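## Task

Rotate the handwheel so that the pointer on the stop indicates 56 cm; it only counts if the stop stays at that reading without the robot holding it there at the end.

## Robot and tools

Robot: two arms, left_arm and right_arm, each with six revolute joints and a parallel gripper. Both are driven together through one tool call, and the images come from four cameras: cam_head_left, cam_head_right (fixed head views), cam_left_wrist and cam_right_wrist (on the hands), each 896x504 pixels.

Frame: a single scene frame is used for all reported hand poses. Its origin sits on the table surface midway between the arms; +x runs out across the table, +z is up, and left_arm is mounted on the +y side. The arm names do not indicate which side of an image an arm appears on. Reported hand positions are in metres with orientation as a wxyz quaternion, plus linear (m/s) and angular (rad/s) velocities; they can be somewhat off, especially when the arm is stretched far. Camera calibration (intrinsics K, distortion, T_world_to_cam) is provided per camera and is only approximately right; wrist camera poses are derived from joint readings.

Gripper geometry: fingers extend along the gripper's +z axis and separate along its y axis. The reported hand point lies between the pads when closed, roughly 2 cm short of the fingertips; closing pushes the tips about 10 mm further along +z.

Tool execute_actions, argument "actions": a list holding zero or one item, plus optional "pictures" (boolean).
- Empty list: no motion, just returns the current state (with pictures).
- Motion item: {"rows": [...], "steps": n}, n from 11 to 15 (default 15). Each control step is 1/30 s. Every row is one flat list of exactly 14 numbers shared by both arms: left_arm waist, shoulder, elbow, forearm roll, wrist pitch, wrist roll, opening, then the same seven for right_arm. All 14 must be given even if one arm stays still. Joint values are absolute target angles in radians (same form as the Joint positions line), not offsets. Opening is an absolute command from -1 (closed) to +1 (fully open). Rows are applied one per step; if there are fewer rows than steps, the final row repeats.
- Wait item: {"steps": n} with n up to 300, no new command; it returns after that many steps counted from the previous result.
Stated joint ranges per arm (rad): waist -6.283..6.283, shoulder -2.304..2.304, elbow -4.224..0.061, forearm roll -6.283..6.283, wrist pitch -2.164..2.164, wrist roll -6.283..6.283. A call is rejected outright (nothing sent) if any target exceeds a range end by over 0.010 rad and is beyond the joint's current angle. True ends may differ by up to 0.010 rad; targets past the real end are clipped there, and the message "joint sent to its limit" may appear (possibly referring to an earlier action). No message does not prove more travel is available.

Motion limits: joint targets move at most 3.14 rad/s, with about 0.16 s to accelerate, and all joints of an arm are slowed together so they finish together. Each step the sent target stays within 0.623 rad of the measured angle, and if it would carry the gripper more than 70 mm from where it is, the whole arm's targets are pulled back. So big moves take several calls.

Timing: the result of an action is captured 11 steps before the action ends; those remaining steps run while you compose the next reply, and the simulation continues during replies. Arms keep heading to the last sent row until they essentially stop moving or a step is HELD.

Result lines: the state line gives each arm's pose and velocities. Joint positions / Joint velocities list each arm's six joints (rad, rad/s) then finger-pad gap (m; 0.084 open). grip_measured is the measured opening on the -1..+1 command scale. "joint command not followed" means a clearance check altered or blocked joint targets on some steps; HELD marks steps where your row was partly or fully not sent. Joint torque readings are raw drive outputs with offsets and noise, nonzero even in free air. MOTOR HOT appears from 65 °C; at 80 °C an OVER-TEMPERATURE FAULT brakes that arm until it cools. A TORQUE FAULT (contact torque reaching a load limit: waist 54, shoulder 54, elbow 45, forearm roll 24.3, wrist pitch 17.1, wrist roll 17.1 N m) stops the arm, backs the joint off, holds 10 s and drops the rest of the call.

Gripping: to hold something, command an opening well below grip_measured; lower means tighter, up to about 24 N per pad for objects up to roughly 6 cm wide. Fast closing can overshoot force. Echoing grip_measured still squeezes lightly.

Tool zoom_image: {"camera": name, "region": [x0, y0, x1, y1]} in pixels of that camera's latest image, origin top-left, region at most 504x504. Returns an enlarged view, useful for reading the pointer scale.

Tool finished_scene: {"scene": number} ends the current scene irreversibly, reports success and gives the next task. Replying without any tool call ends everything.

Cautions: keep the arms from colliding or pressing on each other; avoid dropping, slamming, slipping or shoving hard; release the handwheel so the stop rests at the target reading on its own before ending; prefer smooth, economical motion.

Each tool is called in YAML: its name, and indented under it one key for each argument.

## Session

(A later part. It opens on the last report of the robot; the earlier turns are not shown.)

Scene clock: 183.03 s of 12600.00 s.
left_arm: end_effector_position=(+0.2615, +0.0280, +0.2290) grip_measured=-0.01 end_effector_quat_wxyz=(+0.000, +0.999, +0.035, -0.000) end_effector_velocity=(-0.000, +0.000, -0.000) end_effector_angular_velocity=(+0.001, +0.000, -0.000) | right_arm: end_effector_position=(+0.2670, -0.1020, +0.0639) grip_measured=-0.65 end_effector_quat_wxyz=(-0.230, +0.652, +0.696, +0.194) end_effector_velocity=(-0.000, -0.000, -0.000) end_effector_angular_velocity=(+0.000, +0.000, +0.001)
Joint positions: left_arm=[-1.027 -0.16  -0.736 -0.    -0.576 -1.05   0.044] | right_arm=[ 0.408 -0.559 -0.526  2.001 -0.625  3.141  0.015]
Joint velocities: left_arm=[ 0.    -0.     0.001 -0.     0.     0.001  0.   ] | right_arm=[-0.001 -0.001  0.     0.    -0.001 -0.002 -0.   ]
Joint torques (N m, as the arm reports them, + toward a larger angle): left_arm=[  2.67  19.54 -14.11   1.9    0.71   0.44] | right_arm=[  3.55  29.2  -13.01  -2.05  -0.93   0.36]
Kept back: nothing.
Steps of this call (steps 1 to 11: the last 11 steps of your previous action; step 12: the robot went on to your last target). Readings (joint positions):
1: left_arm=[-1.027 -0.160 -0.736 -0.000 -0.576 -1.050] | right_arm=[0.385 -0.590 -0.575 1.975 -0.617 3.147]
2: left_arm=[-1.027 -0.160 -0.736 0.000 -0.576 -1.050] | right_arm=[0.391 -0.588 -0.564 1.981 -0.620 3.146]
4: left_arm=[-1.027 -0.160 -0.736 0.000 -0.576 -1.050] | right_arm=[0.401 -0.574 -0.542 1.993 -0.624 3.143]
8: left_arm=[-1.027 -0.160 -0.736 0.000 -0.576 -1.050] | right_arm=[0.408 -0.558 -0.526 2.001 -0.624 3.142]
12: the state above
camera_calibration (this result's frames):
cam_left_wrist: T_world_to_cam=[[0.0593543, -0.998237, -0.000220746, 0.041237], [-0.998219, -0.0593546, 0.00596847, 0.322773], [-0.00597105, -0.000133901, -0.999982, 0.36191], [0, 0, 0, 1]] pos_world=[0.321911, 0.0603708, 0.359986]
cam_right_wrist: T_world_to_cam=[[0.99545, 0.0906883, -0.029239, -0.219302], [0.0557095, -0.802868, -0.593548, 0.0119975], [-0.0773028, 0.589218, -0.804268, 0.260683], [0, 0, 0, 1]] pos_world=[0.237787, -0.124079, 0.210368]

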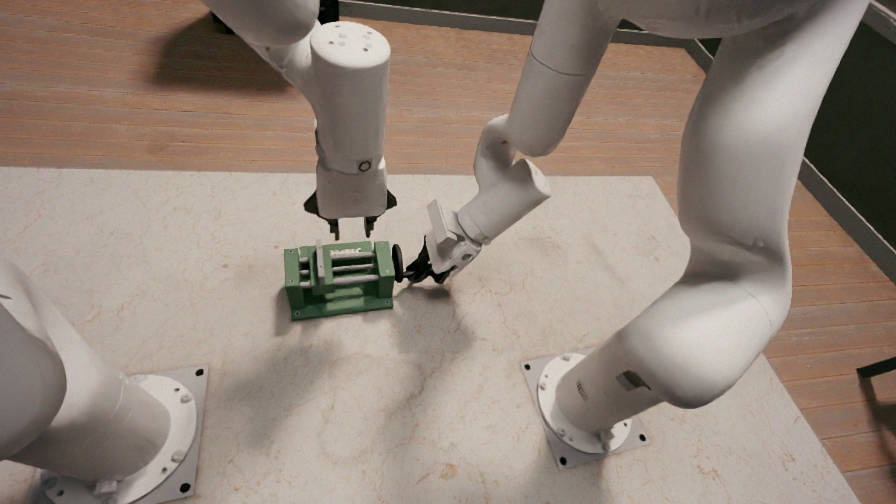

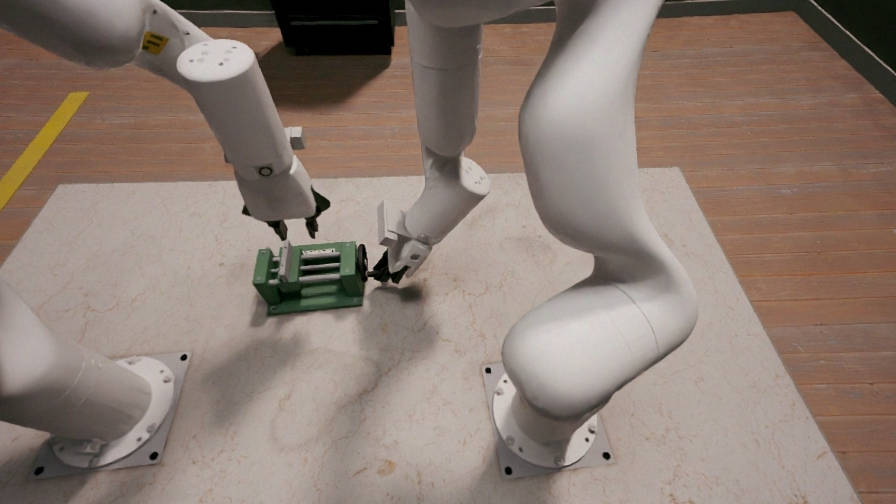

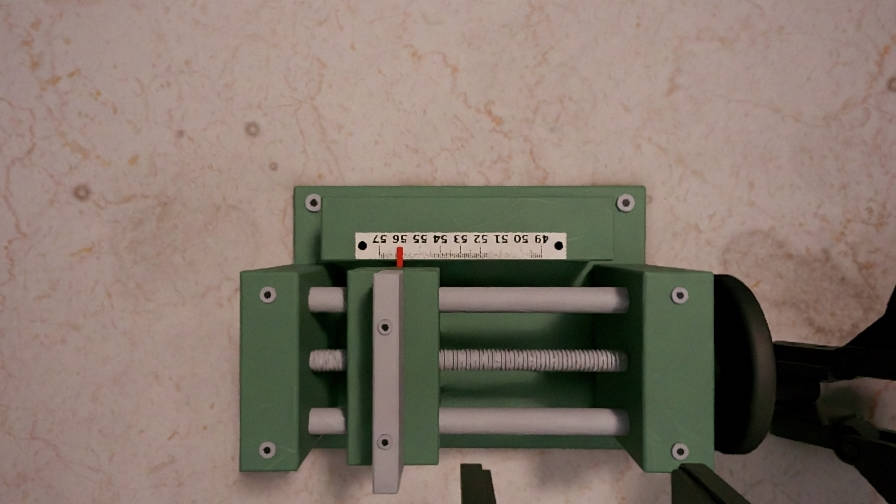

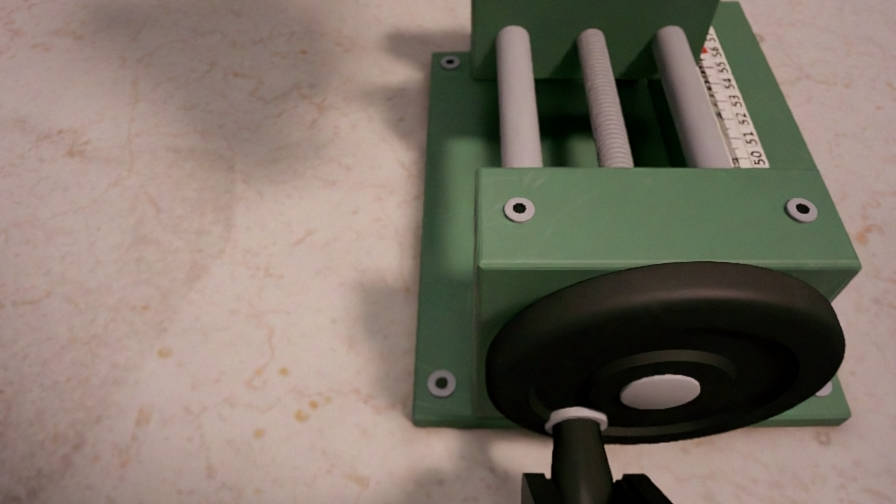

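execute_actions:
  actions:
    - {"rows": [[-1.027,-0.16,-0.736,0,-0.576,-1.05,0,0.4079,-0.5589,-0.5263,2.0012,-0.6245,3.1414,-0.62],[-1.027,-0.16,-0.736,0,-0.576,-1.05,0,0.4079,-0.5589,-0.5263,2.0012,-0.6245,3.1414,-0.54],[-1.027,-0.16,-0.736,0,-0.576,-1.05,0,0.4079,-0.5589,-0.5263,2.0012,-0.6245,3.1414,-0.46],[-1.027,-0.16,-0.736,0,-0.576,-1.05,0,0.4079,-0.5589,-0.5263,2.0012,-0.6245,3.1414,-0.39],[-1.027,-0.16,-0.736,0,-0.576,-1.05,0,0.4079,-0.5589,-0.5263,2.0012,-0.6245,3.1414,-0.33],[-1.027,-0.16,-0.736,0,-0.576,-1.05,0,0.4068,-0.5557,-0.5245,2.0005,-0.624,3.1409,-0.3],[-1.027,-0.16,-0.736,0,-0.576,-1.05,0,0.4036,-0.5466,-0.5192,1.9984,-0.6225,3.1394,-0.3],[-1.027,-0.16,-0.736,0,-0.576,-1.05,0,0.3986,-0.5324,-0.511,1.9952,-0.6201,3.1372,-0.3],[-1.027,-0.16,-0.736,0,-0.576,-1.05,0,0.3923,-0.5145,-0.5007,1.9912,-0.6171,3.1343,-0.3],[-1.027,-0.16,-0.736,0,-0.576,-1.05,0,0.3853,-0.4946,-0.4892,1.9867,-0.6138,3.1311,-0.3],[-1.027,-0.16,-0.736,0,-0.576,-1.05,0,0.3783,-0.4747,-0.4778,1.9822,-0.6105,3.128,-0.3],[-1.027,-0.16,-0.736,0,-0.576,-1.05,0,0.372,-0.4568,-0.4674,1.9782,-0.6075,3.1251,-0.3],[-1.027,-0.16,-0.736,0,-0.576,-1.05,0,0.367,-0.4426,-0.4592,1.975,-0.6051,3.1228,-0.3],[-1.027,-0.16,-0.736,0,-0.576,-1.05,0,0.3638,-0.4335,-0.454,1.9729,-0.6036,3.1214,-0.3],[-1.027,-0.16,-0.736,0,-0.576,-1.05,0,0.3627,-0.4303,-0.4522,1.9722,-0.6031,3.1209,-0.3]], "steps": 15}

execute_actions:
  actions:
    - {"steps": 17}
  pictures: true

zoom_image:
  camera: "cam_left_wrist"
  region: [350, 220, 470, 280]

Scene clock: 187.10 s of 12600.00 s.
left_arm: end_effector_position=(+0.2615, +0.0280, +0.2290) grip_measured=-0.01 end_effector_quat_wxyz=(+0.000, +0.999, +0.035, -0.000) end_effector_velocity=(+0.000, +0.000, -0.000) end_effector_angular_velocity=(+0.000, +0.000, -0.000) | right_arm: end_effector_position=(+0.2675, -0.1021, +0.0638) grip_measured=-0.48 end_effector_quat_wxyz=(-0.229, +0.652, +0.696, +0.194) end_effector_velocity=(+0.003, +0.000, +0.000) end_effector_angular_velocity=(-0.002, -0.004, -0.003)
Joint positions: left_arm=[-1.027 -0.16  -0.736 -0.    -0.576 -1.05   0.044] | right_arm=[ 0.408 -0.559 -0.527  2.001 -0.624  3.141  0.023]
Joint velocities: left_arm=[ 0.  0.  0. -0. -0.  0. -0.] | right_arm=[-0.001  0.    -0.004  0.001  0.004  0.001  0.099]
Joint torques (N m, as the arm reports them, + toward a larger angle): left_arm=[  0.83  21.34 -13.92   1.52   0.64   0.53] | right_arm=[  6.14  29.14 -12.15  -2.22  -1.13   0.44]
Steps of this call (steps 1 to 30: the robot went on to your last target; steps 31 to 118: nothing new was sent; steps 119 to 122: the first 4 steps of this action). Readings (joint positions):
119: left_arm=[-1.027 -0.160 -0.736 -0.000 -0.576 -1.050] | right_arm=[0.408 -0.559 -0.526 2.001 -0.625 3.141]
120: left_arm=[-1.027 -0.160 -0.736 0.000 -0.576 -1.050] | right_arm=[0.408 -0.559 -0.526 2.001 -0.624 3.141]
122: the state above

Scene clock: 187.67 s of 12600.00 s.
left_arm: end_effector_position=(+0.2615, +0.0280, +0.2290) grip_measured=-0.01 end_effector_quat_wxyz=(+0.000, +0.999, +0.035, -0.000) end_effector_velocity=(+0.000, -0.000, +0.000) end_effector_angular_velocity=(-0.001, -0.001, +0.000) | right_arm: end_effector_position=(+0.2678, -0.1236, +0.0951) grip_measured=-0.32 end_effector_quat_wxyz=(-0.211, +0.645, +0.702, +0.215) end_effector_velocity=(-0.003, -0.006, +0.004) end_effector_angular_velocity=(-0.004, -0.009, +0.003)
Joint positions: left_arm=[-1.027 -0.16  -0.736 -0.    -0.576 -1.05   0.044] | right_arm=[ 0.364 -0.433 -0.454  1.973 -0.604  3.121  0.03 ]
Joint velocities: left_arm=[-0.     0.    -0.001  0.     0.    -0.    -0.   ] | right_arm=[-0.009  0.025  0.019 -0.007  0.006 -0.006 -0.   ]
Joint torques (N m, as the arm reports them, + toward a larger angle): left_arm=[  2.35  20.18 -13.99   1.88   0.64   0.58] | right_arm=[  6.72  24.56 -14.25  -2.45  -1.25   0.38]
Kept back: nothing.
Steps of this call (steps 1 to 11: the last 11 steps of your previous action; steps 12 to 17: the robot went on to your last target). Readings (joint positions):
1: left_arm=[-1.027 -0.160 -0.736 -0.000 -0.576 -1.050] | right_arm=[0.408 -0.559 -0.527 2.001 -0.624 3.141]
2: left_arm=[-1.027 -0.160 -0.736 0.000 -0.576 -1.050] | right_arm=[0.408 -0.559 -0.527 2.001 -0.624 3.141]
4: left_arm=[-1.027 -0.160 -0.736 -0.000 -0.576 -1.050] | right_arm=[0.407 -0.556 -0.525 2.001 -0.623 3.141]
8: left_arm=[-1.027 -0.160 -0.736 -0.000 -0.576 -1.050] | right_arm=[0.393 -0.517 -0.502 1.992 -0.617 3.135]
17: the state above
camera_calibration (this result's frames):
cam_left_wrist: T_world_to_cam=[[0.0593541, -0.998237, -0.000220849, 0.0412371], [-0.998219, -0.0593544, 0.00596851, 0.322772], [-0.00597109, -0.000133799, -0.999982, 0.36191], [0, 0, 0, 1]] pos_world=[0.321911, 0.0603708, 0.359986]
cam_right_wrist: T_world_to_cam=[[0.995364, 0.0910431, 0.0310152, -0.222859], [0.0916585, -0.800171, -0.592727, 0.00379118], [-0.0291462, 0.592822, -0.804806, 0.286166], [0, 0, 0, 1]] pos_world=[0.229819, -0.146322, 0.239468]

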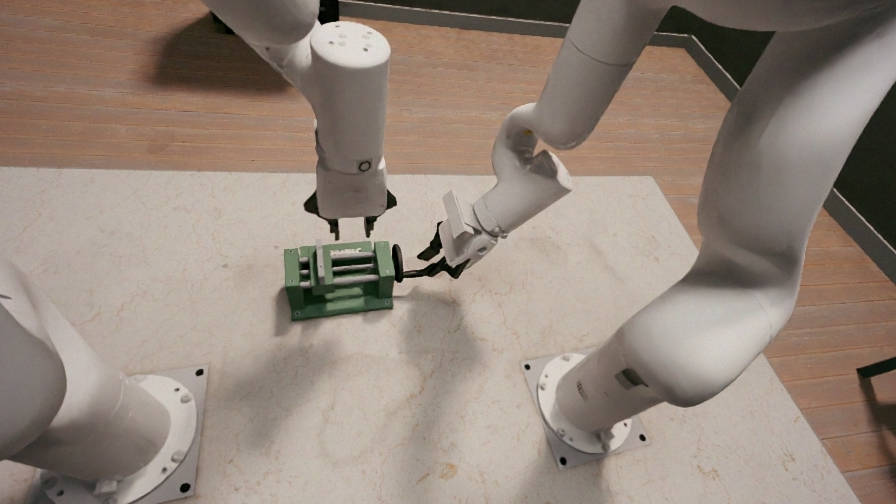

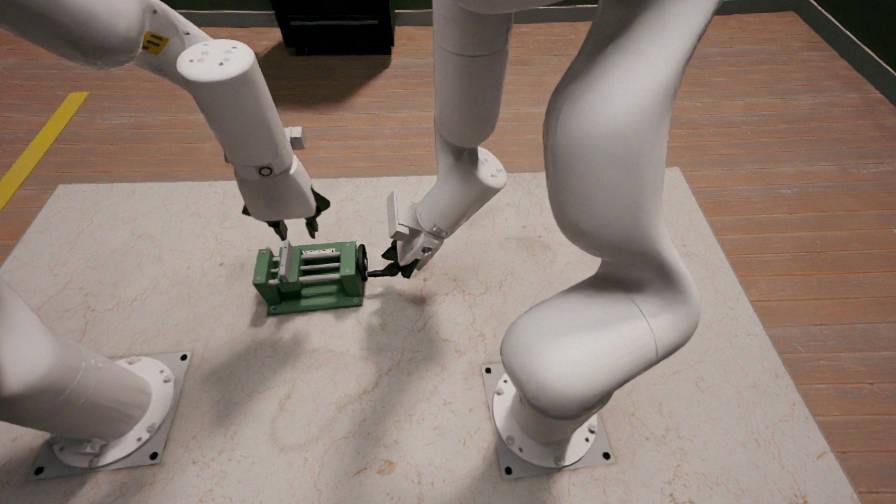

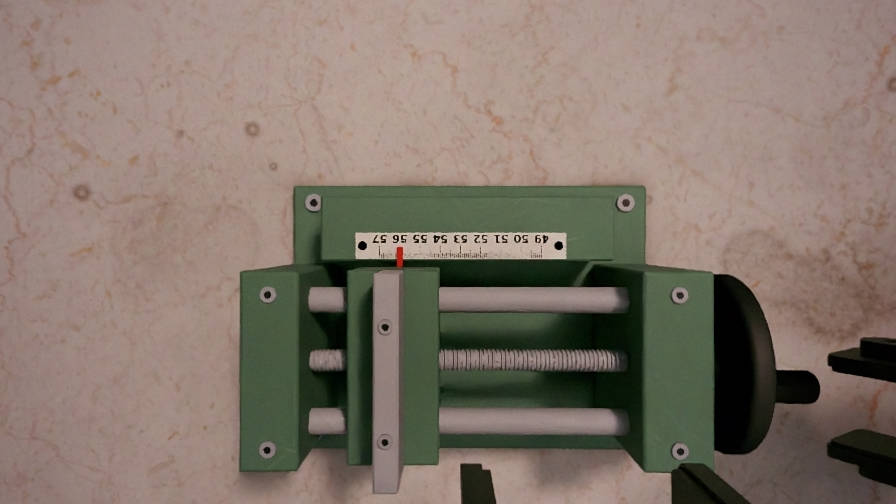

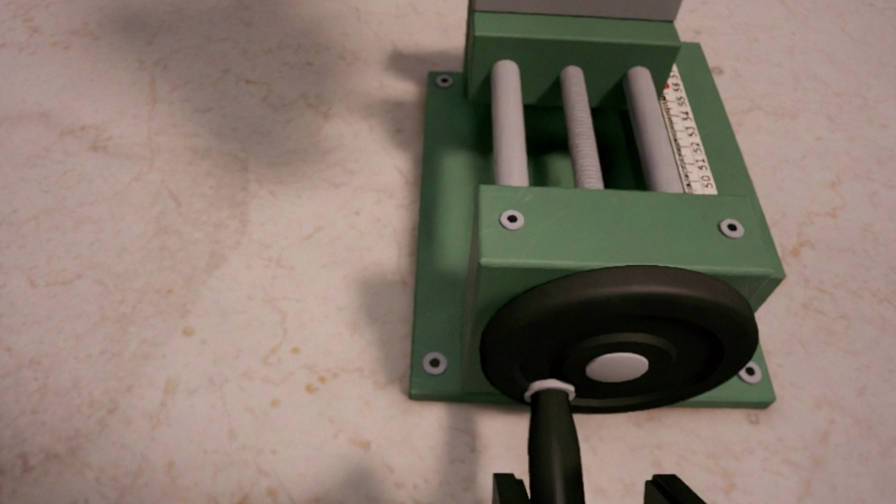

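Region (350, 220, 470, 280) of cam_left_wrist's 896x504 image, scaled by 4.200, with more detail than that image has.

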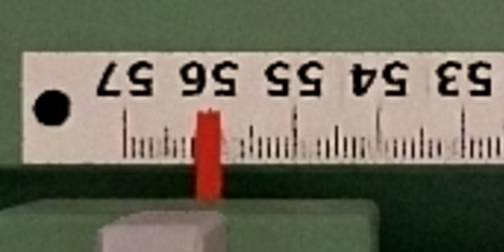

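The pointer reads 56 and the gripper is clear of the handle.

finished_scene:
  scene: 2

The scene is finished: the task was done.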